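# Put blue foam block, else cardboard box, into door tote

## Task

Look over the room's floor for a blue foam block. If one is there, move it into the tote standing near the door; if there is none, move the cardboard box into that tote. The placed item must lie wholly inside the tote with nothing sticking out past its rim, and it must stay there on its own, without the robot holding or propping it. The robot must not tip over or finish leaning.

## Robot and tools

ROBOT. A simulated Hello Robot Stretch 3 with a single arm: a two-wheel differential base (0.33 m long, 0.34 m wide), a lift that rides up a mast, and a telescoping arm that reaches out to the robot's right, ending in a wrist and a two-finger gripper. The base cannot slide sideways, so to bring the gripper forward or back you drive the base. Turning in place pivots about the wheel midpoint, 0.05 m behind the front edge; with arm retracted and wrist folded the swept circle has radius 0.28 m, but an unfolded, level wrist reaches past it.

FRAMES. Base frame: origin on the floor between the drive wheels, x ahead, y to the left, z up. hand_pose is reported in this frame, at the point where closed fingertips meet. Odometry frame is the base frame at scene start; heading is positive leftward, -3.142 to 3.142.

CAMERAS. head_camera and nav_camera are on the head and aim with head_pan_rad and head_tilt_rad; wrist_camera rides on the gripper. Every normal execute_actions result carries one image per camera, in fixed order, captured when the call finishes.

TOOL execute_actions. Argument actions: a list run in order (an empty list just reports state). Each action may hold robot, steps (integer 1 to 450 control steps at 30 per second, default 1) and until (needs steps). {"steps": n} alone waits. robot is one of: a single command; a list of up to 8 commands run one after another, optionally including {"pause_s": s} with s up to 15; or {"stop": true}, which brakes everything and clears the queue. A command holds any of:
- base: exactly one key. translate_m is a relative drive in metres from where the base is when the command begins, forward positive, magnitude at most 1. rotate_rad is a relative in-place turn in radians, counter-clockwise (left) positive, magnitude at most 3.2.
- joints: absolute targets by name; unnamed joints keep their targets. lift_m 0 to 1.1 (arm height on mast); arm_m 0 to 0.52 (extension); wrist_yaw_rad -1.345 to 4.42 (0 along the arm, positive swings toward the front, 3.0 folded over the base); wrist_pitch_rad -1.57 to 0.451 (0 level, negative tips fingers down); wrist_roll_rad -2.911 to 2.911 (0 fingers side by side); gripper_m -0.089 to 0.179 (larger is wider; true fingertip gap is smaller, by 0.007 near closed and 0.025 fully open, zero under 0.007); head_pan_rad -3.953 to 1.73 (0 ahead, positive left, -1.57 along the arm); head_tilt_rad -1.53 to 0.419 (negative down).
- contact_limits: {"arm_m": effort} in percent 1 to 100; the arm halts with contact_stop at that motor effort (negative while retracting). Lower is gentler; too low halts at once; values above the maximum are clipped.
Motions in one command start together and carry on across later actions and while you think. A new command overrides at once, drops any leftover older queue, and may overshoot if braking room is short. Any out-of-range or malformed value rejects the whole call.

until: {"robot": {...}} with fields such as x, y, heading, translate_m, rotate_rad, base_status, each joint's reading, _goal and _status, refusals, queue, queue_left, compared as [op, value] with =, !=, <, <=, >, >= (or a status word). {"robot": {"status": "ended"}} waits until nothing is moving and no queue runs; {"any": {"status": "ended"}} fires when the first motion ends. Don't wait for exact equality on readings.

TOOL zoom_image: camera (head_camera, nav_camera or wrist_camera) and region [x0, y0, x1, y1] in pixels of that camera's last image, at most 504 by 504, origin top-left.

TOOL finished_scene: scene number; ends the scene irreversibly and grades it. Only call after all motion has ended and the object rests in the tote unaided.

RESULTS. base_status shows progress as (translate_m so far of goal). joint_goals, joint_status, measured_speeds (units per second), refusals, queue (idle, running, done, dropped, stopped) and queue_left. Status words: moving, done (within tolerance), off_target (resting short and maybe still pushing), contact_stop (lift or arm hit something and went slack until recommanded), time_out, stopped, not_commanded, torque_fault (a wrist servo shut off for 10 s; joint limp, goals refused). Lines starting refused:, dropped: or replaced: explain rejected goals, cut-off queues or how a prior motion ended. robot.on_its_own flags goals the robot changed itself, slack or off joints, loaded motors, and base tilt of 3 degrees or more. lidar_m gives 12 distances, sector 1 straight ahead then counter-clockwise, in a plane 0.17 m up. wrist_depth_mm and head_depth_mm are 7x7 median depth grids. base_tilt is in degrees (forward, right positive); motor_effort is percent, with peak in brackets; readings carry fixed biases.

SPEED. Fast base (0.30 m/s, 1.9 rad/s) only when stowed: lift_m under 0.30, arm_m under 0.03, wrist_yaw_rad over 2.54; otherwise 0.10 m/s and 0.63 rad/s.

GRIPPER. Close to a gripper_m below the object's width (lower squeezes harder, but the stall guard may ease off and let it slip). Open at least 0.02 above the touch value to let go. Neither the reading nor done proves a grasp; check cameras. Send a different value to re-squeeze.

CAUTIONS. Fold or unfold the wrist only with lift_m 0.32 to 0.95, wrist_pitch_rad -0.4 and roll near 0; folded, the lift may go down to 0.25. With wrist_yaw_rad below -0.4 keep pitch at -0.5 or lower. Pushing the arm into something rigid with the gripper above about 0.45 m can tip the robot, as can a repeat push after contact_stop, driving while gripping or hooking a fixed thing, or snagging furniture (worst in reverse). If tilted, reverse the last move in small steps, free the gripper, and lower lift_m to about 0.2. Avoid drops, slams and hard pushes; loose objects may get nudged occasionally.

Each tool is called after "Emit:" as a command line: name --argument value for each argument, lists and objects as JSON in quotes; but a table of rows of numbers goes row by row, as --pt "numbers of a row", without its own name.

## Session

Emit:
execute_actions --actions '[{"robot":{"joints":{"head_pan_rad":-1.5,"head_tilt_rad":-0.7,"lift_m":0.28}},"steps":150,"until":{"robot":{"status":"ended"}}}]'

Scene clock: 1.77 s.
robot.base_odometry: x=+0.000 y=+0.000 heading=+0.000 (m, m, rad; robot's odometry frame)
robot.turned_by_wheels: +0.000 (rad since the last result)
robot.turned_by_imu: +0.000 (rad since the last result)
robot.base_tilt: forward=+1.0 right=+0.5 (deg)
robot.lidar_m: 2.04 1.12 0.82 0.80 0.83 1.14 1.39 1.32 0.98 0.94 0.98 1.36
robot.head_depth_mm: 745 830 936 1080 1270 1371 1189 / 756 844 957 1101 1299 1376 1178 / 768 858 968 1127 1330 1368 1176 / 775 872 988 1146 1368 1362 1176 / 790 885 1006 1170 1403 1361 1172 / 799 901 1023 1198 1439 1363 1170 / 812 913 1046 1224 1479 1358 1173
robot.base_status: not_commanded
robot.joint_positions: lift_m=+0.280 arm_m=+0.002 wrist_yaw_rad=+3.044 wrist_pitch_rad=-0.510 wrist_roll_rad=+0.012 gripper_m=+0.037 head_pan_rad=-1.493 head_tilt_rad=-0.691
robot.joint_goals: lift_m=+0.280 arm_m=+0.002 wrist_yaw_rad=+3.044 wrist_pitch_rad=-0.510 wrist_roll_rad=+0.012 gripper_m=+0.037 head_pan_rad=-1.500 head_tilt_rad=-0.700
robot.joint_status: lift_m=done arm_m=not_commanded wrist_yaw_rad=not_commanded wrist_pitch_rad=not_commanded wrist_roll_rad=not_commanded gripper_m=not_commanded head_pan_rad=done head_tilt_rad=done
robot.measured_speeds: translate_m=+0.000 rotate_rad=+0.000 lift_m=+0.000 arm_m=+0.000 wrist_yaw_rad=+0.000 wrist_pitch_rad=+0.000 wrist_roll_rad=+0.000 head_pan_rad=+0.000 head_tilt_rad=+0.000
robot: refusals=0 queue=done queue_left=0
robot.motor_effort: left_wheel=+0(0) right_wheel=+0(1) lift_m=+19(21) arm_m=+0(0) wrist_yaw_rad=+0(1) wrist_pitch_rad=+6(6) wrist_roll_rad=+0(0) gripper_m=-1(1) head_pan_rad=-4(42) head_tilt_rad=-2(29) (%)
robot.hand_pose: x=-0.0006 y=+0.0637 z=+0.2728 quat_wxyz=(+0.213, +0.696, +0.144, +0.671) (m; robot's base frame)
robot.wrist_depth_mm: 743 759 768 798 802 816 827 / 836 835 844 849 865 884 849 / 746 728 731 716 706 700 689 / 605 595 595 592 579 571 574 / 514 524 - - 494 492 489 / 463 - - - 423 428 425 / - - - - 388 384 381
pictures: head_camera (sideways: a quarter turn clockwise sets it upright), nav_camera (sideways: a quarter turn counterclockwise sets it upright), wrist_camera
Images, in order (width x height): head_camera 896x504, nav_camera 672x504, wrist_camera 644x364.

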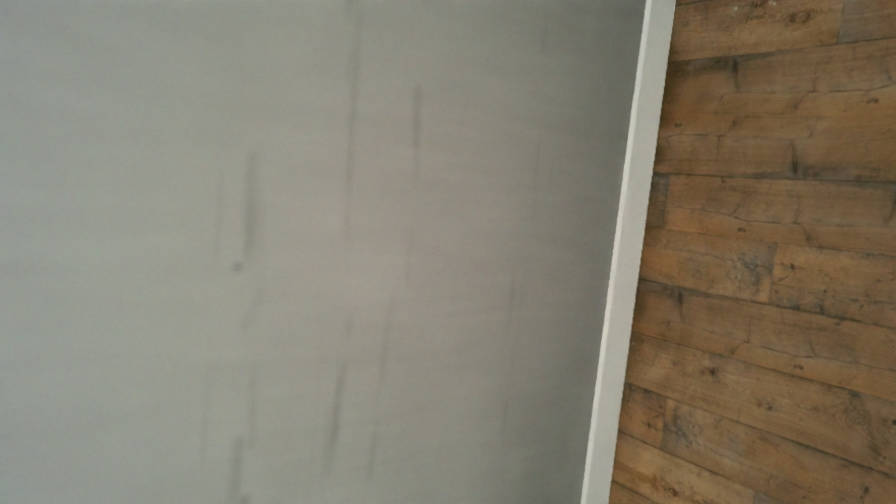

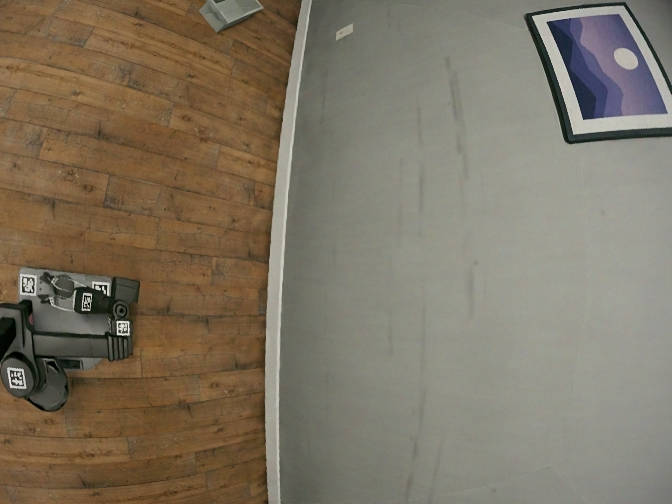

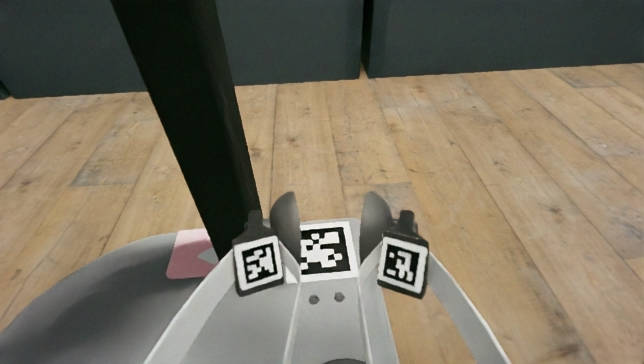

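Emit:
execute_actions --actions '[{"robot":{"joints":{"head_pan_rad":-3.2,"head_tilt_rad":-0.6}},"steps":150,"until":{"robot":{"status":"ended"}}}]'

Emit:
execute_actions --actions '[{"robot":{"joints":{"head_pan_rad":0.1,"head_tilt_rad":-0.6}},"steps":250,"until":{"robot":{"status":"ended"}}}]'

Scene clock: 3.57 s.
robot.base_odometry: x=+0.000 y=+0.000 heading=+0.000 (m, m, rad; robot's odometry frame)
robot.turned_by_wheels: +0.000 (rad since the last result)
robot.turned_by_imu: +0.000 (rad since the last result)
robot.base_tilt: forward=+1.1 right=+0.5 (deg)
robot.lidar_m: 2.04 1.12 0.82 0.80 0.83 1.15 1.38 1.32 0.98 0.94 0.98 1.36
robot.head_depth_mm: 1425 1574 1758 2005 1791 1462 1231 / 1427 1577 1756 2012 1780 1453 1229 / 1423 1533 1727 1997 1793 1454 1229 / 1431 1521 1689 1907 1765 1442 1215 / 1433 1513 1690 1881 1781 1435 1222 / 1439 1529 1702 1899 1766 1439 1220 / 1443 1532 1695 1824 1761 1433 1212
robot.base_status: not_commanded
robot.joint_positions: lift_m=+0.280 arm_m=+0.002 wrist_yaw_rad=+3.044 wrist_pitch_rad=-0.510 wrist_roll_rad=+0.012 gripper_m=+0.037 head_pan_rad=-3.193 head_tilt_rad=-0.606
robot.joint_goals: lift_m=+0.280 arm_m=+0.002 wrist_yaw_rad=+3.044 wrist_pitch_rad=-0.510 wrist_roll_rad=+0.012 gripper_m=+0.037 head_pan_rad=-3.200 head_tilt_rad=-0.600
robot.joint_status: lift_m=done arm_m=not_commanded wrist_yaw_rad=not_commanded wrist_pitch_rad=not_commanded wrist_roll_rad=not_commanded gripper_m=not_commanded head_pan_rad=done head_tilt_rad=done
robot.measured_speeds: translate_m=+0.000 rotate_rad=+0.000 lift_m=+0.000 arm_m=+0.000 wrist_yaw_rad=+0.000 wrist_pitch_rad=+0.000 wrist_roll_rad=+0.000 head_pan_rad=+0.000 head_tilt_rad=+0.000
robot: refusals=0 queue=done queue_left=0
robot.motor_effort: left_wheel=+0(0) right_wheel=+1(0) lift_m=+19(19) arm_m=+0(0) wrist_yaw_rad=+0(1) wrist_pitch_rad=+6(6) wrist_roll_rad=+0(0) gripper_m=-1(1) head_pan_rad=-4(43) head_tilt_rad=+2(11) (%)
robot.hand_pose: x=-0.0006 y=+0.0637 z=+0.2728 quat_wxyz=(+0.213, +0.696, +0.144, +0.671) (m; robot's base frame)
robot.wrist_depth_mm: 746 766 774 799 797 818 836 / 807 829 840 843 860 875 857 / 740 741 740 712 706 684 695 / 610 604 591 585 580 574 570 / 515 525 - - 498 493 488 / 462 - - - 424 433 427 / - - - - 386 377 379
pictures: head_camera (sideways: a quarter turn clockwise sets it upright), nav_camera (sideways: a quarter turn counterclockwise sets it upright), wrist_camera
Images, in order (width x height): head_camera 896x504, nav_camera 672x504, wrist_camera 644x364.

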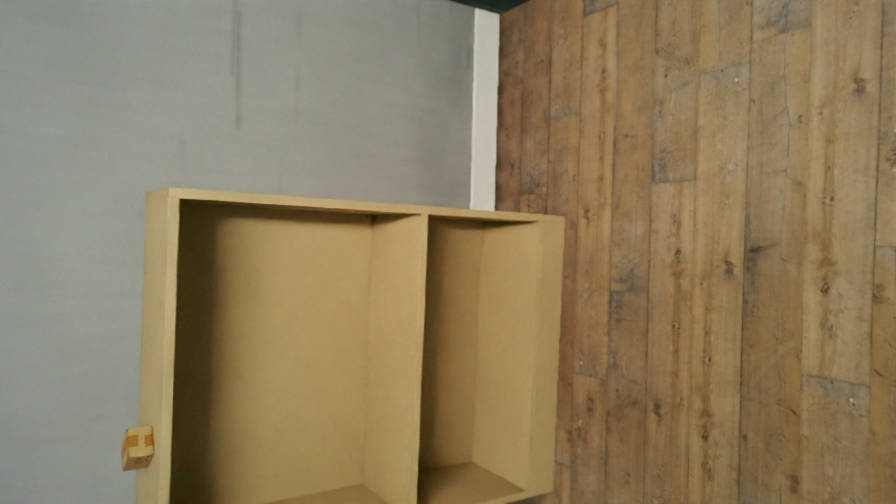

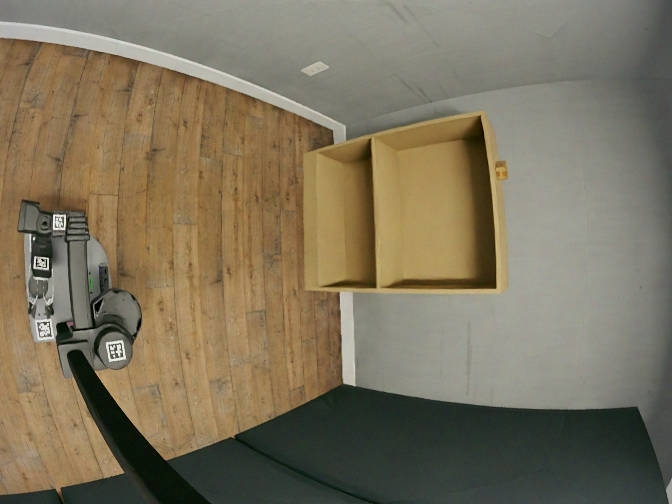

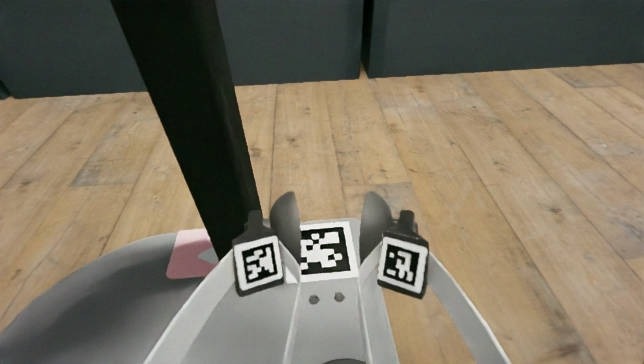

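Scene clock: 5.77 s.
robot.base_odometry: x=+0.000 y=+0.000 heading=+0.000 (m, m, rad; robot's odometry frame)
robot.turned_by_wheels: +0.000 (rad since the last result)
robot.turned_by_imu: +0.000 (rad since the last result)
robot.base_tilt: forward=+1.1 right=+0.6 (deg)
robot.lidar_m: 2.03 1.12 0.82 0.80 0.83 1.15 1.39 1.32 0.98 0.94 0.98 1.35
robot.head_depth_mm: 1645 1791 1989 2171 1752 1467 1233 / 1653 1818 2029 2191 1794 1464 1228 / 1686 1852 2075 2222 1785 1446 1220 / 1722 1899 2107 2238 1775 1441 1224 / 1756 1939 2174 2313 1765 1445 1219 / 1775 1973 2220 2294 1768 1438 1219 / 1805 1998 2258 2284 1769 1446 1215
robot.base_status: not_commanded
robot.joint_positions: lift_m=+0.280 arm_m=+0.002 wrist_yaw_rad=+3.044 wrist_pitch_rad=-0.510 wrist_roll_rad=+0.012 gripper_m=+0.037 head_pan_rad=+0.093 head_tilt_rad=-0.606
robot.joint_goals: lift_m=+0.280 arm_m=+0.002 wrist_yaw_rad=+3.044 wrist_pitch_rad=-0.510 wrist_roll_rad=+0.012 gripper_m=+0.037 head_pan_rad=+0.100 head_tilt_rad=-0.600
robot.joint_status: lift_m=done arm_m=not_commanded wrist_yaw_rad=not_commanded wrist_pitch_rad=not_commanded wrist_roll_rad=not_commanded gripper_m=not_commanded head_pan_rad=done head_tilt_rad=done
robot.measured_speeds: translate_m=+0.000 rotate_rad=+0.000 lift_m=+0.000 arm_m=+0.000 wrist_yaw_rad=+0.000 wrist_pitch_rad=+0.000 wrist_roll_rad=+0.000 head_pan_rad=+0.000 head_tilt_rad=+0.000
robot: refusals=0 queue=done queue_left=0
robot.motor_effort: left_wheel=+0(0) right_wheel=+0(1) lift_m=+19(18) arm_m=+0(0) wrist_yaw_rad=+0(0) wrist_pitch_rad=+6(6) wrist_roll_rad=+0(0) gripper_m=+0(0) head_pan_rad=+4(42) head_tilt_rad=+3(3) (%)
robot.hand_pose: x=-0.0006 y=+0.0637 z=+0.2728 quat_wxyz=(+0.213, +0.696, +0.144, +0.671) (m; robot's base frame)
robot.wrist_depth_mm: 748 753 782 795 807 819 843 / 818 836 838 854 863 866 855 / 745 726 739 706 704 689 688 / 611 597 597 589 581 571 573 / 515 526 - - 493 495 488 / 457 - - - 425 430 425 / - - - - 384 384 380
pictures: head_camera (sideways: a quarter turn clockwise sets it upright), nav_camera (sideways: a quarter turn counterclockwise sets it upright), wrist_camera
Images, in order (width x height): head_camera 896x504, nav_camera 672x504, wrist_camera 644x364.

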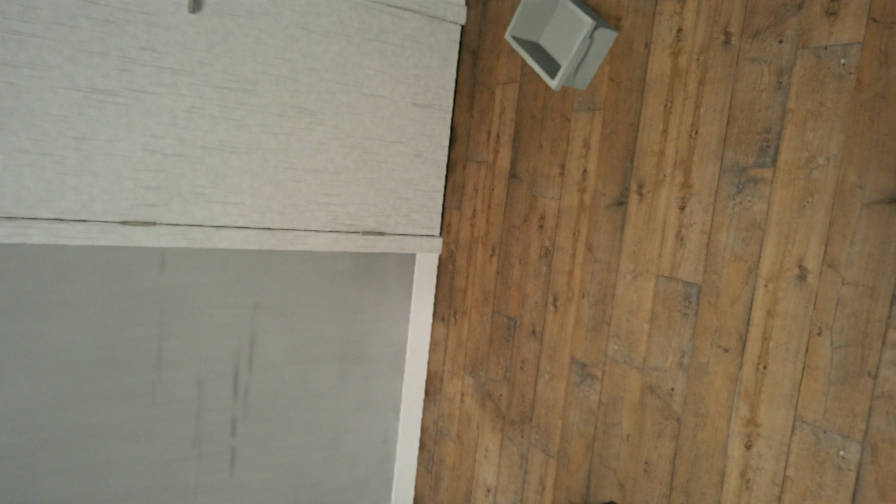

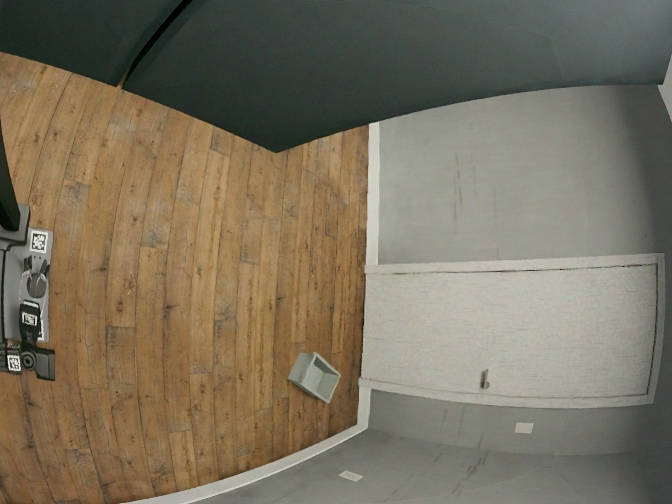

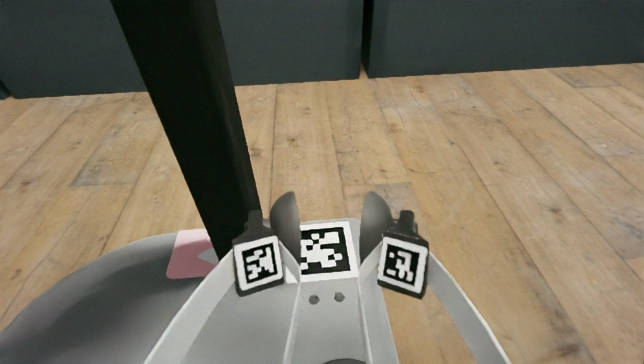

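Emit:
execute_actions --actions '[{"robot":[{"base":{"rotate_rad":-0.07}},{"base":{"translate_m":1.0}},{"base":{"translate_m":0.47}},{"base":{"rotate_rad":1.55},"joints":{"head_pan_rad":0.9,"head_tilt_rad":-0.7}},{"base":{"translate_m":1.0}},{"base":{"translate_m":1.0}}],"steps":450,"until":{"robot":{"status":"ended"}}},{"steps":300,"until":{"robot":{"status":"ended"}}}]'

Scene clock: 28.30 s.
robot.base_odometry: x=+1.648 y=+1.889 heading=+1.480 (m, m, rad; robot's odometry frame)
robot.turned_by_wheels: +1.480 (rad since the last result)
robot.turned_by_imu: +1.502 (rad since the last result)
robot.base_tilt: forward=+1.0 right=+0.4 (deg)
robot.lidar_m: 1.31 1.54 2.29 2.88 1.69 0.86 2.22 0.65 0.45 0.43 0.43 0.57
robot.head_depth_mm: 1860 1865 1444 2077 1647 1377 1185 / 2027 1849 2403 2058 1658 1368 1181 / 2226 1835 2635 2062 1650 1376 1178 / 2473 1980 2543 2052 1645 1370 1172 / 2803 3084 2720 2042 1644 1362 1176 / 3132 3433 2711 2029 1630 1361 1173 / 2967 3287 2725 2022 1620 1357 1167
robot.base_status: done (translate_m +1.0000 of +1.0000)
robot.joint_positions: lift_m=+0.280 arm_m=+0.002 wrist_yaw_rad=+3.044 wrist_pitch_rad=-0.510 wrist_roll_rad=+0.012 gripper_m=+0.037 head_pan_rad=+0.893 head_tilt_rad=-0.692
robot.joint_goals: lift_m=+0.280 arm_m=+0.002 wrist_yaw_rad=+3.044 wrist_pitch_rad=-0.510 wrist_roll_rad=+0.012 gripper_m=+0.037 head_pan_rad=+0.900 head_tilt_rad=-0.700
robot.joint_status: lift_m=done arm_m=not_commanded wrist_yaw_rad=not_commanded wrist_pitch_rad=not_commanded wrist_roll_rad=not_commanded gripper_m=not_commanded head_pan_rad=done head_tilt_rad=done
robot.measured_speeds: translate_m=+0.000 rotate_rad=+0.000 lift_m=+0.000 arm_m=+0.000 wrist_yaw_rad=+0.000 wrist_pitch_rad=+0.000 wrist_roll_rad=+0.000 head_pan_rad=+0.000 head_tilt_rad=+0.000
robot: refusals=0 queue=done queue_left=0
robot.motor_effort: left_wheel=-2(8) right_wheel=+3(13) lift_m=+20(20) arm_m=+0(0) wrist_yaw_rad=+0(0) wrist_pitch_rad=+6(6) wrist_roll_rad=+0(0) gripper_m=+0(1) head_pan_rad=+4(43) head_tilt_rad=-1(11) (%)
robot.hand_pose: x=-0.0006 y=+0.0637 z=+0.2727 quat_wxyz=(+0.213, +0.696, +0.144, +0.671) (m; robot's base frame)
robot.wrist_depth_mm: - - - - - - - / 899 923 924 907 870 867 861 / 752 729 734 716 719 690 685 / 610 612 592 591 588 579 572 / 518 527 - - 498 492 489 / 458 - - - 422 429 431 / - - - - 386 382 381
pictures: head_camera (sideways: a quarter turn clockwise sets it upright), nav_camera (sideways: a quarter turn counterclockwise sets it upright), wrist_camera
Images, in order (width x height): head_camera 896x504, nav_camera 672x504, wrist_camera 644x364.

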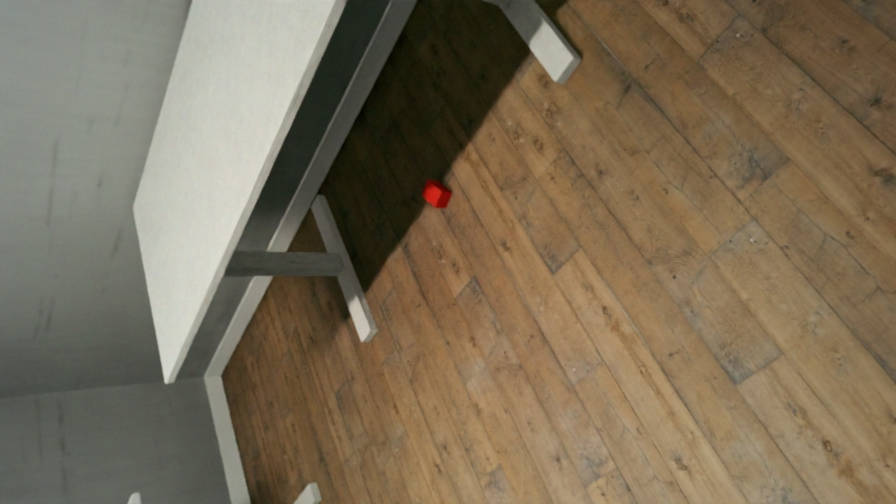

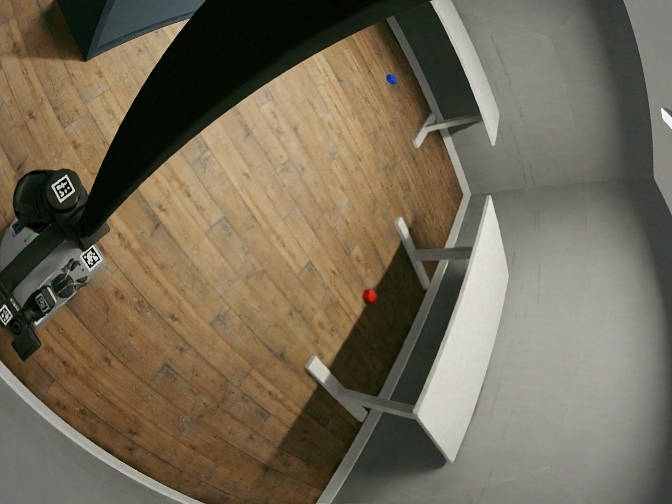

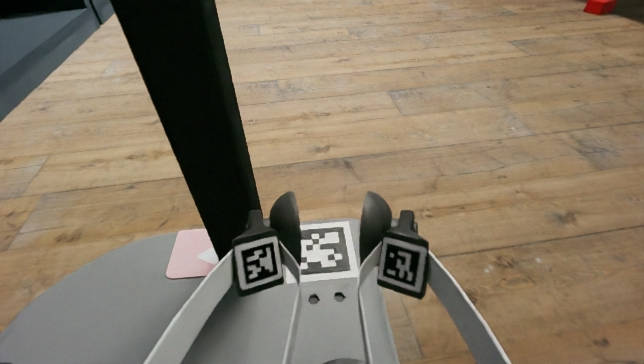

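Emit:
execute_actions --actions '[{"robot":[{"base":{"rotate_rad":1.61},"joints":{"head_pan_rad":0.0,"head_tilt_rad":-0.9}},{"base":{"translate_m":1.0}},{"base":{"translate_m":0.8}}],"steps":450,"until":{"robot":{"status":"ended"}}}]'

Scene clock: 40.43 s.
robot.base_odometry: x=-0.150 y=+1.982 heading=+3.090 (m, m, rad; robot's odometry frame)
robot.turned_by_wheels: +1.610 (rad since the last result)
robot.turned_by_imu: +1.630 (rad since the last result)
robot.base_tilt: forward=+1.1 right=+0.5 (deg)
robot.lidar_m: 1.54 1.13 0.92 1.19 1.00 1.43 2.24 2.31 1.85 1.38 1.90 1.33
robot.head_depth_mm: 1302 1108 943 1661 1430 1247 1114 / 1306 1107 939 1667 1423 1244 1110 / 1306 1104 938 1675 1426 1251 1108 / 1317 1105 935 1662 1427 1242 1109 / 1319 1105 934 1655 1429 1246 1101 / 1325 1107 934 1619 1423 1245 1113 / 1326 1102 930 1628 1419 1246 1106
robot.base_status: done (translate_m +0.8000 of +0.8000)
robot.joint_positions: lift_m=+0.280 arm_m=+0.002 wrist_yaw_rad=+3.044 wrist_pitch_rad=-0.510 wrist_roll_rad=+0.012 gripper_m=+0.037 head_pan_rad=+0.007 head_tilt_rad=-0.890
robot.joint_goals: lift_m=+0.280 arm_m=+0.002 wrist_yaw_rad=+3.044 wrist_pitch_rad=-0.510 wrist_roll_rad=+0.012 gripper_m=+0.037 head_pan_rad=+0.000 head_tilt_rad=-0.900
robot.joint_status: lift_m=done arm_m=not_commanded wrist_yaw_rad=not_commanded wrist_pitch_rad=not_commanded wrist_roll_rad=not_commanded gripper_m=not_commanded head_pan_rad=done head_tilt_rad=done
robot.measured_speeds: translate_m=+0.000 rotate_rad=+0.000 lift_m=+0.000 arm_m=+0.000 wrist_yaw_rad=+0.000 wrist_pitch_rad=+0.000 wrist_roll_rad=+0.000 head_pan_rad=+0.000 head_tilt_rad=+0.000
robot: refusals=0 queue=done queue_left=0
robot.motor_effort: left_wheel=-2(8) right_wheel=+3(12) lift_m=+19(20) arm_m=+0(0) wrist_yaw_rad=+0(0) wrist_pitch_rad=+6(6) wrist_roll_rad=+0(0) gripper_m=+0(1) head_pan_rad=-4(42) head_tilt_rad=-2(18) (%)
robot.hand_pose: x=-0.0006 y=+0.0637 z=+0.2727 quat_wxyz=(+0.213, +0.696, +0.144, +0.671) (m; robot's base frame)
robot.wrist_depth_mm: - 677 - 997 995 825 913 / 767 775 813 824 826 829 856 / 736 726 733 716 697 700 680 / 604 595 587 588 584 574 569 / 516 525 - - 495 496 487 / 463 - - - 422 433 427 / - - - - 383 383 380
pictures: head_camera (sideways: a quarter turn clockwise sets it upright), nav_camera (sideways: a quarter turn counterclockwise sets it upright), wrist_camera
Images, in order (width x height): head_camera 896x504, nav_camera 672x504, wrist_camera 644x364.

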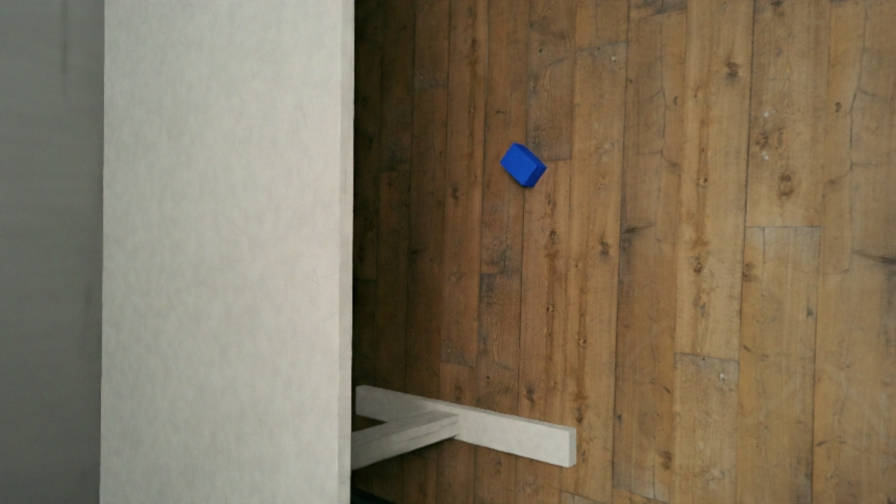

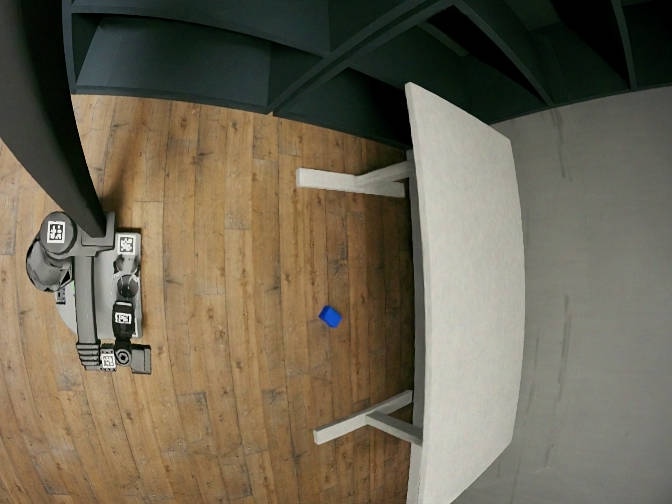

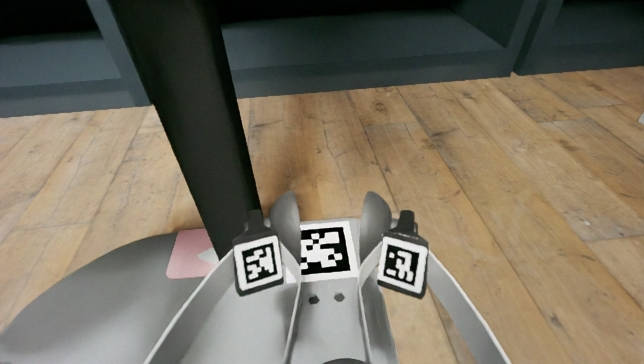

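Emit:
execute_actions --actions '[{"robot":[{"base":{"translate_m":0.3}},{"base":{"rotate_rad":1.55},"joints":{"head_pan_rad":-1.57,"head_tilt_rad":-1.0}},{"base":{"translate_m":-0.118}},{"joints":{"lift_m":0.45,"wrist_pitch_rad":-0.4,"wrist_roll_rad":0}},{"joints":{"wrist_yaw_rad":0.0,"gripper_m":0.15}},{"joints":{"wrist_pitch_rad":-1.3,"arm_m":0.35,"lift_m":0.3}}],"steps":450,"until":{"robot":{"status":"ended"}}},{"steps":300,"until":{"robot":{"status":"ended"}}}]'

Scene clock: 58.13 s.
robot.base_odometry: x=-0.441 y=+2.115 heading=-1.643 (m, m, rad; robot's odometry frame)
robot.turned_by_wheels: +1.550 (rad since the last result)
robot.turned_by_imu: +1.566 (rad since the last result)
robot.base_tilt: forward=+1.2 right=+0.6 (deg)
robot.lidar_m: 0.90 1.05 1.76 2.53 1.97 1.82 1.29 1.76 1.01 1.24 0.94 0.91
robot.head_depth_mm: 1082 930 782 716 1355 1211 1093 / 1083 930 782 720 1359 1215 1118 / 1081 930 781 702 1309 1207 - / 1080 928 782 716 1333 1214 - / 1083 928 781 715 1361 1203 1092 / 1079 930 780 717 1362 1209 1094 / 1086 928 781 716 1348 1209 1095
robot.base_status: done (translate_m -0.1180 of -0.1180)
robot.joint_positions: lift_m=+0.300 arm_m=+0.350 wrist_yaw_rad=+0.002 wrist_pitch_rad=-1.298 wrist_roll_rad=+0.003 gripper_m=+0.150 head_pan_rad=-1.563 head_tilt_rad=-0.988
robot.joint_goals: lift_m=+0.300 arm_m=+0.350 wrist_yaw_rad=+0.000 wrist_pitch_rad=-1.300 wrist_roll_rad=+0.000 gripper_m=+0.150 head_pan_rad=-1.570 head_tilt_rad=-1.000
robot.joint_status: lift_m=done arm_m=done wrist_yaw_rad=done wrist_pitch_rad=done wrist_roll_rad=done gripper_m=done head_pan_rad=done head_tilt_rad=done
robot.measured_speeds: translate_m=+0.000 rotate_rad=+0.000 lift_m=+0.000 arm_m=+0.000 wrist_yaw_rad=+0.000 wrist_pitch_rad=+0.000 wrist_roll_rad=+0.000 head_pan_rad=+0.000 head_tilt_rad=+0.000
robot: refusals=0 queue=done queue_left=0
robot.motor_effort: left_wheel=-2(9) right_wheel=+2(12) lift_m=+19(27) arm_m=+5(2) wrist_yaw_rad=-2(1) wrist_pitch_rad=+0(11) wrist_roll_rad=-2(3) gripper_m=+0(81) head_pan_rad=-3(43) head_tilt_rad=-4(13) (%)
robot.hand_pose: x=-0.0216 y=-0.5403 z=+0.1856 quat_wxyz=(+0.563, +0.427, -0.563, -0.428) (m; robot's base frame)
robot.wrist_depth_mm: 366 363 360 356 354 351 346 / 362 361 358 353 352 351 345 / 362 358 355 307 349 347 344 / 359 355 351 305 346 343 342 / 357 355 352 350 344 342 337 / 356 350 348 347 343 340 335 / 352 350 347 341 340 337 335
pictures: head_camera (sideways: a quarter turn clockwise sets it upright), nav_camera (sideways: a quarter turn counterclockwise sets it upright), wrist_camera
Images, in order (width x height): head_camera 896x504, nav_camera 672x504, wrist_camera 644x364.

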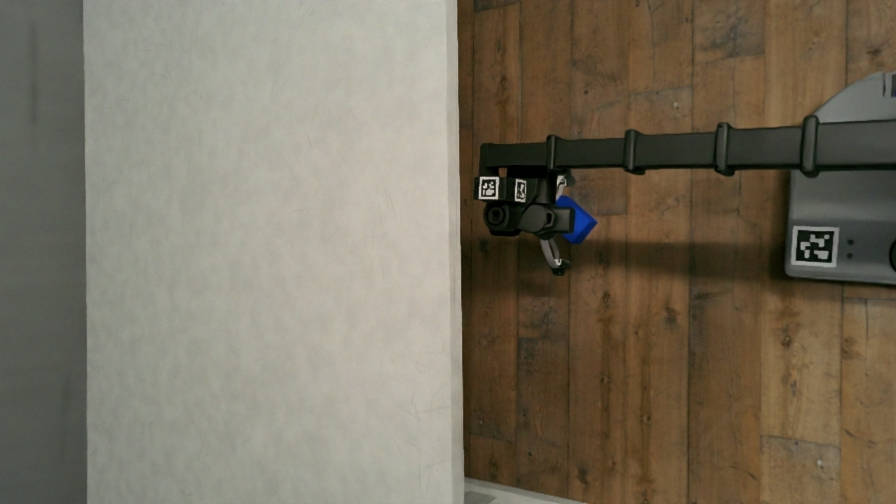

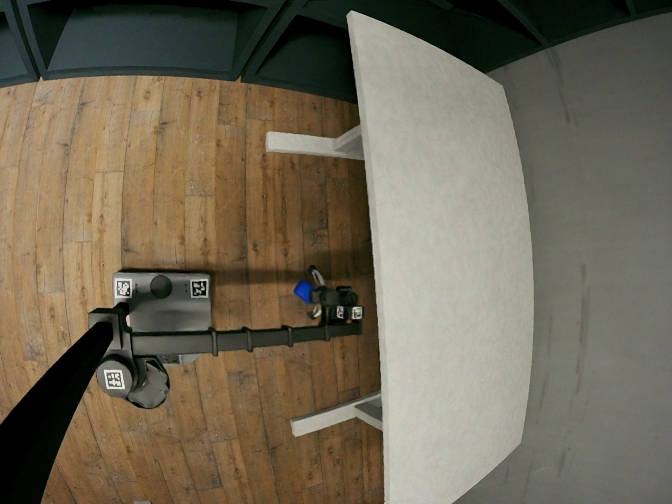

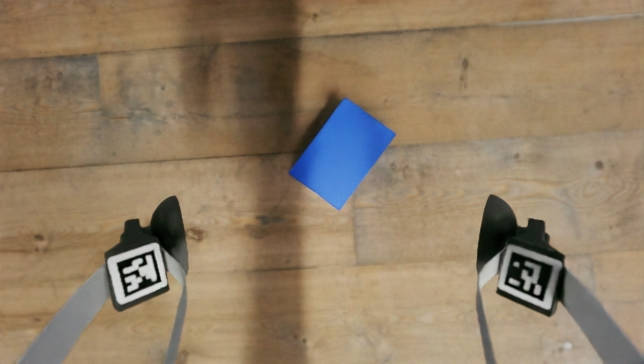

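Emit:
execute_actions --actions '[{"robot":{"base":{"translate_m":-0.014},"joints":{"arm_m":0.402,"lift_m":0.22,"wrist_roll_rad":0.6}},"steps":450,"until":{"robot":{"status":"ended"}}}]'

Scene clock: 60.07 s.
robot.base_odometry: x=-0.440 y=+2.129 heading=-1.643 (m, m, rad; robot's odometry frame)
robot.turned_by_wheels: +0.000 (rad since the last result)
robot.turned_by_imu: +0.000 (rad since the last result)
robot.base_tilt: forward=+1.0 right=+0.5 (deg)
robot.lidar_m: 0.91 1.06 1.77 2.53 1.96 1.80 1.28 1.75 1.01 1.25 0.95 0.93
robot.head_depth_mm: 1078 930 781 716 1356 1213 1090 / 1078 929 783 716 1355 1205 1122 / 1080 925 782 703 1326 1210 - / 1078 933 780 717 1328 1206 - / 1084 927 781 718 1354 1200 1091 / 1081 930 780 716 1349 1213 1091 / 1079 927 781 716 1353 1210 1093
robot.base_status: done (translate_m -0.0140 of -0.0140)
robot.joint_positions: lift_m=+0.220 arm_m=+0.402 wrist_yaw_rad=+0.002 wrist_pitch_rad=-1.299 wrist_roll_rad=+0.596 gripper_m=+0.150 head_pan_rad=-1.563 head_tilt_rad=-0.988
robot.joint_goals: lift_m=+0.220 arm_m=+0.402 wrist_yaw_rad=+0.000 wrist_pitch_rad=-1.300 wrist_roll_rad=+0.600 gripper_m=+0.150 head_pan_rad=-1.570 head_tilt_rad=-1.000
robot.joint_status: lift_m=done arm_m=done wrist_yaw_rad=done wrist_pitch_rad=done wrist_roll_rad=done gripper_m=done head_pan_rad=done head_tilt_rad=done
robot.measured_speeds: translate_m=+0.000 rotate_rad=+0.000 lift_m=+0.000 arm_m=+0.000 wrist_yaw_rad=+0.000 wrist_pitch_rad=+0.000 wrist_roll_rad=+0.000 head_pan_rad=+0.000 head_tilt_rad=+0.000
robot: refusals=0 queue=done queue_left=0
robot.motor_effort: left_wheel=-2(5) right_wheel=+2(4) lift_m=+20(19) arm_m=+5(6) wrist_yaw_rad=-2(2) wrist_pitch_rad=+0(0) wrist_roll_rad=+3(5) gripper_m=+1(0) head_pan_rad=-3(3) head_tilt_rad=-4(4) (%)
robot.hand_pose: x=-0.0216 y=-0.5921 z=+0.1056 quat_wxyz=(+0.374, +0.284, -0.703, -0.534) (m; robot's base frame)
robot.wrist_depth_mm: 317 301 285 270 258 246 235 / 316 300 286 271 259 246 236 / 316 300 285 271 258 246 236 / 317 299 286 225 256 247 236 / 317 306 285 226 256 250 235 / 320 298 285 269 259 250 235 / 322 302 285 272 259 248 239
pictures: head_camera (sideways: a quarter turn clockwise sets it upright), nav_camera (sideways: a quarter turn counterclockwise sets it upright), wrist_camera
Images, in order (width x height): head_camera 896x504, nav_camera 672x504, wrist_camera 644x364.

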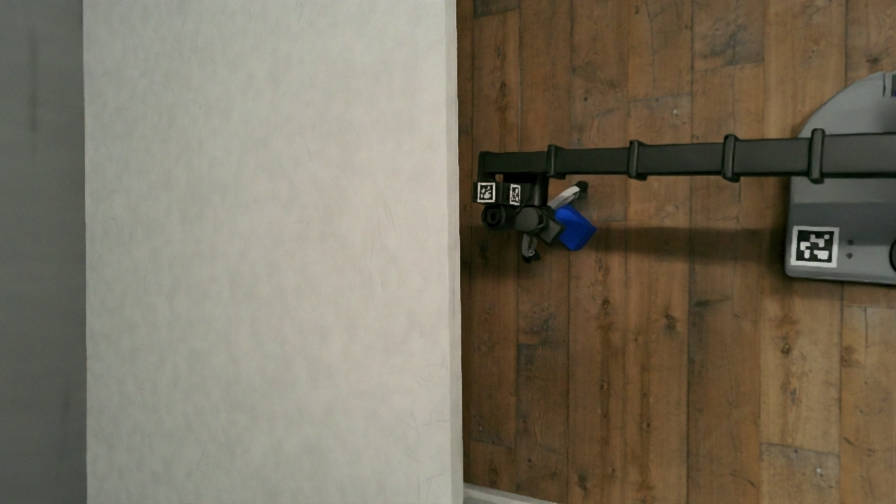

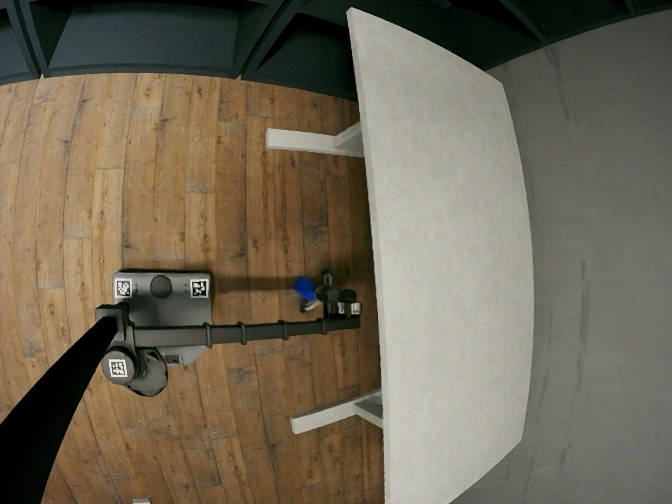

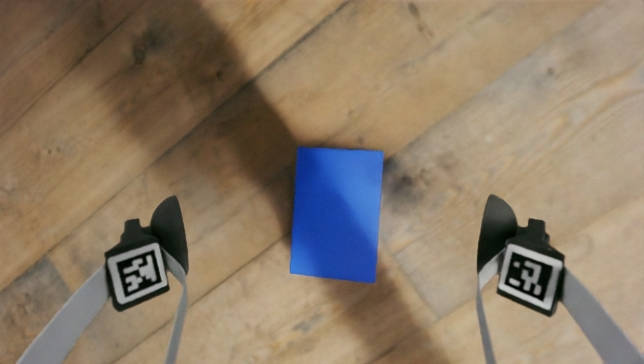

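Emit:
execute_actions --actions '[{"robot":[{"joints":{"lift_m":0.148}},{"joints":{"gripper_m":0.03}},{"joints":{"lift_m":0.3}}],"steps":450,"until":{"robot":{"status":"ended"}}}]'

Scene clock: 65.43 s.
robot.base_odometry: x=-0.440 y=+2.129 heading=-1.643 (m, m, rad; robot's odometry frame)
robot.turned_by_wheels: +0.000 (rad since the last result)
robot.turned_by_imu: +0.000 (rad since the last result)
robot.base_tilt: forward=+1.0 right=+0.5 (deg)
robot.lidar_m: 0.91 1.06 1.76 2.53 1.96 1.80 1.27 1.74 1.00 0.54 0.95 0.92
robot.head_depth_mm: 1077 930 781 717 1363 1208 1091 / 1077 931 780 716 1353 1209 1124 / 1078 928 781 696 1327 1209 - / 1081 930 779 718 1337 1210 - / 1082 931 781 716 1358 1207 1092 / 1083 927 782 715 1350 1207 1092 / 1078 927 781 716 1351 1215 1092
robot.base_status: done (translate_m -0.0140 of -0.0140)
robot.joint_positions: lift_m=+0.300 arm_m=+0.402 wrist_yaw_rad=+0.002 wrist_pitch_rad=-1.299 wrist_roll_rad=+0.597 gripper_m=+0.031 head_pan_rad=-1.563 head_tilt_rad=-0.988
robot.joint_goals: lift_m=+0.300 arm_m=+0.402 wrist_yaw_rad=+0.000 wrist_pitch_rad=-1.300 wrist_roll_rad=+0.600 gripper_m=+0.030 head_pan_rad=-1.570 head_tilt_rad=-1.000
robot.joint_status: lift_m=done arm_m=done wrist_yaw_rad=done wrist_pitch_rad=done wrist_roll_rad=done gripper_m=done head_pan_rad=done head_tilt_rad=done
robot.measured_speeds: translate_m=+0.000 rotate_rad=+0.000 lift_m=+0.000 arm_m=+0.000 wrist_yaw_rad=+0.000 wrist_pitch_rad=+0.000 wrist_roll_rad=+0.000 head_pan_rad=+0.000 head_tilt_rad=+0.000
robot: refusals=0 queue=done queue_left=0
robot.motor_effort: left_wheel=-2(2) right_wheel=+2(2) lift_m=+25(27) arm_m=+4(5) wrist_yaw_rad=-2(2) wrist_pitch_rad=+0(0) wrist_roll_rad=+2(3) gripper_m=-16(89) head_pan_rad=-4(3) head_tilt_rad=-5(4) (%)
robot.hand_pose: x=-0.0216 y=-0.5921 z=+0.1852 quat_wxyz=(+0.373, +0.283, -0.703, -0.534) (m; robot's base frame)
robot.wrist_depth_mm: 411 391 368 352 334 320 304 / 412 391 370 352 334 320 305 / 413 390 371 344 333 321 304 / 410 393 372 151 330 320 304 / 414 390 379 152 146 320 306 / 413 395 368 152 332 317 307 / 412 395 369 350 334 322 306
pictures: head_camera (sideways: a quarter turn clockwise sets it upright), nav_camera (sideways: a quarter turn counterclockwise sets it upright), wrist_camera
Images, in order (width x height): head_camera 896x504, nav_camera 672x504, wrist_camera 644x364.

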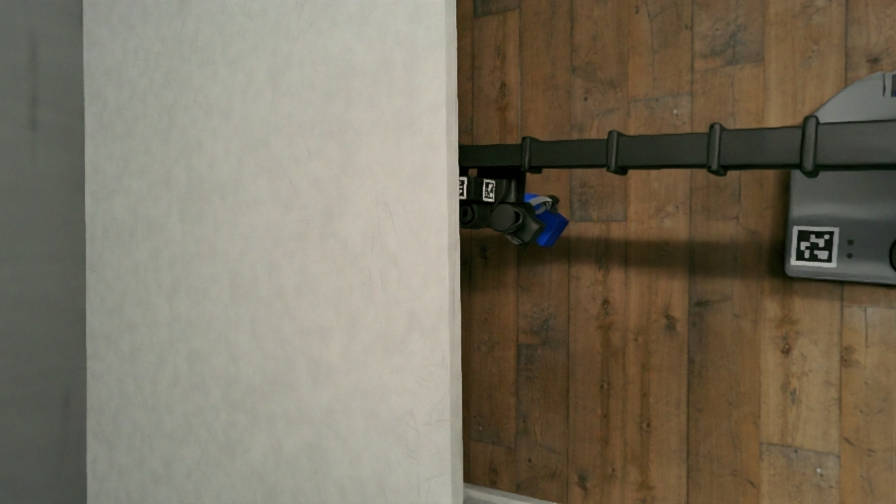

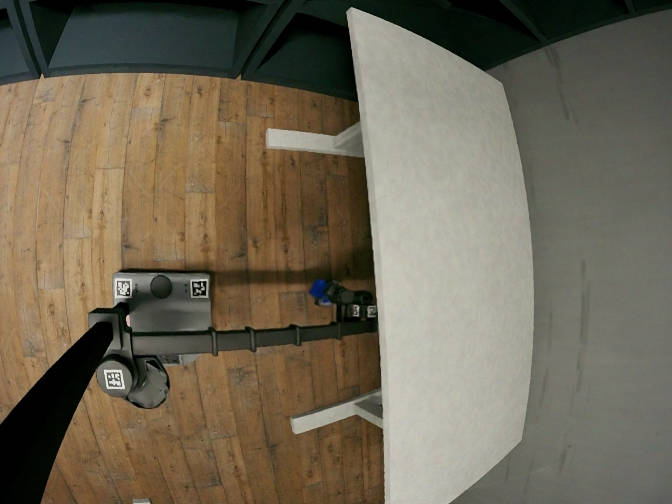

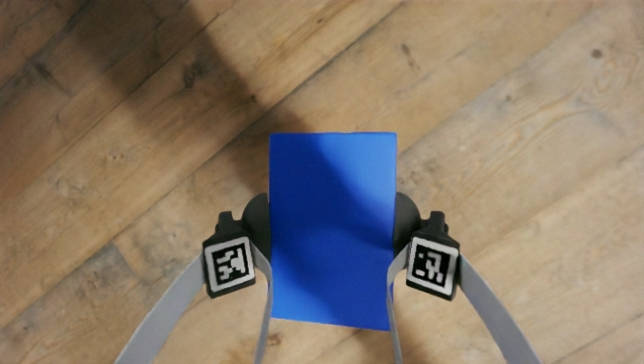

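Emit:
execute_actions --actions '[{"robot":[{"joints":{"arm_m":0.0,"lift_m":0.42,"wrist_pitch_rad":-0.4,"wrist_roll_rad":0.0}},{"joints":{"wrist_yaw_rad":3.0,"head_pan_rad":0,"head_tilt_rad":-0.6}},{"joints":{"lift_m":0.28}},{"base":{"rotate_rad":1.55}},{"base":{"translate_m":1.0}},{"base":{"translate_m":0.97}}],"steps":450,"until":{"robot":{"status":"ended"}}},{"steps":300,"until":{"robot":{"status":"ended"}}}]'

Scene clock: 86.77 s.
robot.base_odometry: x=+1.522 y=+1.945 heading=-0.094 (m, m, rad; robot's odometry frame)
robot.turned_by_wheels: +1.550 (rad since the last result)
robot.turned_by_imu: +1.570 (rad since the last result)
robot.base_tilt: forward=+1.1 right=+0.5 (deg)
robot.lidar_m: 0.56 0.56 0.73 1.69 1.90 2.16 2.88 1.48 0.84 2.92 0.85 0.59
robot.head_depth_mm: 428 473 530 601 667 837 1024 / 427 472 528 599 667 834 1017 / 425 470 526 597 665 824 1009 / 425 469 523 593 663 821 1003 / 424 468 522 592 663 816 997 / 422 466 520 590 657 812 988 / 421 464 518 586 647 806 980
robot.base_status: done (translate_m +0.9700 of +0.9700)
robot.joint_positions: lift_m=+0.280 arm_m=+0.003 wrist_yaw_rad=+2.998 wrist_pitch_rad=-0.422 wrist_roll_rad=+0.003 gripper_m=+0.031 head_pan_rad=-0.007 head_tilt_rad=-0.605
robot.joint_goals: lift_m=+0.280 arm_m=+0.000 wrist_yaw_rad=+3.000 wrist_pitch_rad=-0.400 wrist_roll_rad=+0.000 gripper_m=+0.030 head_pan_rad=+0.000 head_tilt_rad=-0.600
robot.joint_status: lift_m=done arm_m=done wrist_yaw_rad=done wrist_pitch_rad=done wrist_roll_rad=done gripper_m=done head_pan_rad=done head_tilt_rad=done
robot.measured_speeds: translate_m=+0.000 rotate_rad=+0.000 lift_m=+0.000 arm_m=+0.000 wrist_yaw_rad=+0.000 wrist_pitch_rad=+0.000 wrist_roll_rad=+0.000 head_pan_rad=+0.000 head_tilt_rad=+0.000
robot: refusals=0 queue=done queue_left=0
robot.motor_effort: left_wheel=-2(8) right_wheel=+2(13) lift_m=+19(27) arm_m=-4(5) wrist_yaw_rad=+1(2) wrist_pitch_rad=+11(12) wrist_roll_rad=-2(4) gripper_m=-15(15) head_pan_rad=+4(45) head_tilt_rad=+2(22) (%)
robot.hand_pose: x=+0.0109 y=+0.0741 z=+0.2919 quat_wxyz=(+0.198, +0.701, +0.098, +0.678) (m; robot's base frame)
robot.wrist_depth_mm: - - - - - 722 536 / - - - - - 747 540 / 855 858 834 840 833 749 559 / 680 677 671 151 632 658 554 / 563 556 - 152 146 550 526 / 480 510 - 152 448 469 466 / - - - - 412 414 409
pictures: head_camera (sideways: a quarter turn clockwise sets it upright), nav_camera (sideways: a quarter turn counterclockwise sets it upright), wrist_camera
Images, in order (width x height): head_camera 896x504, nav_camera 672x504, wrist_camera 644x364.

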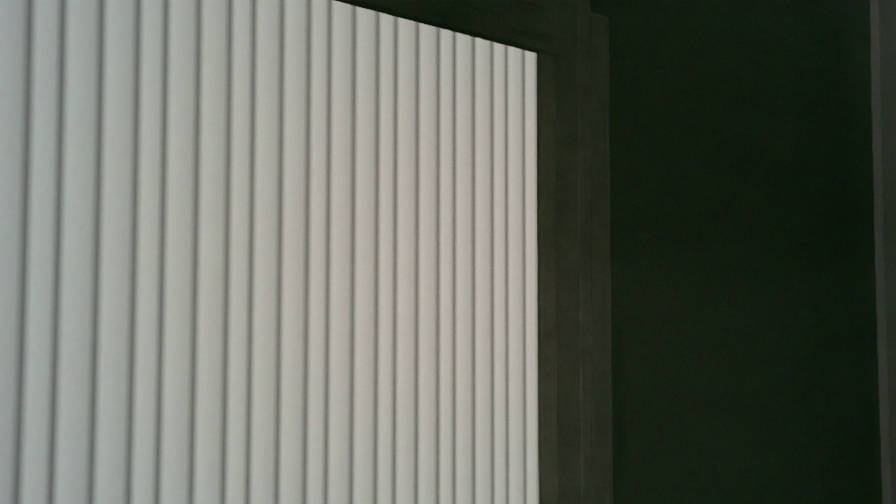

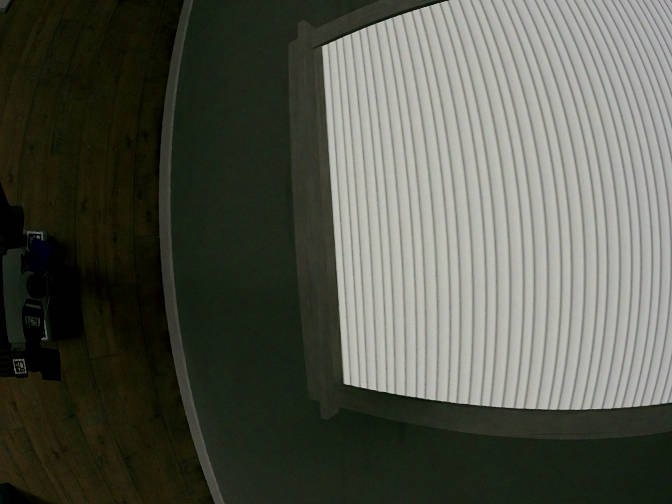

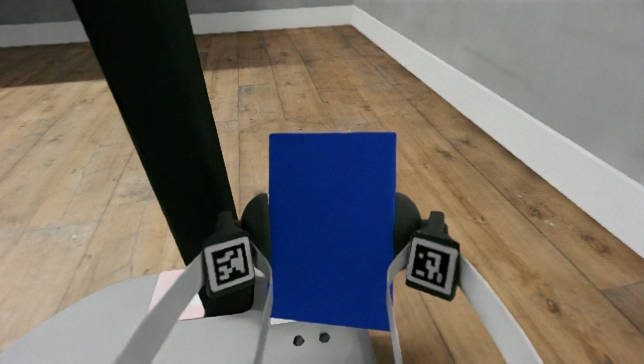

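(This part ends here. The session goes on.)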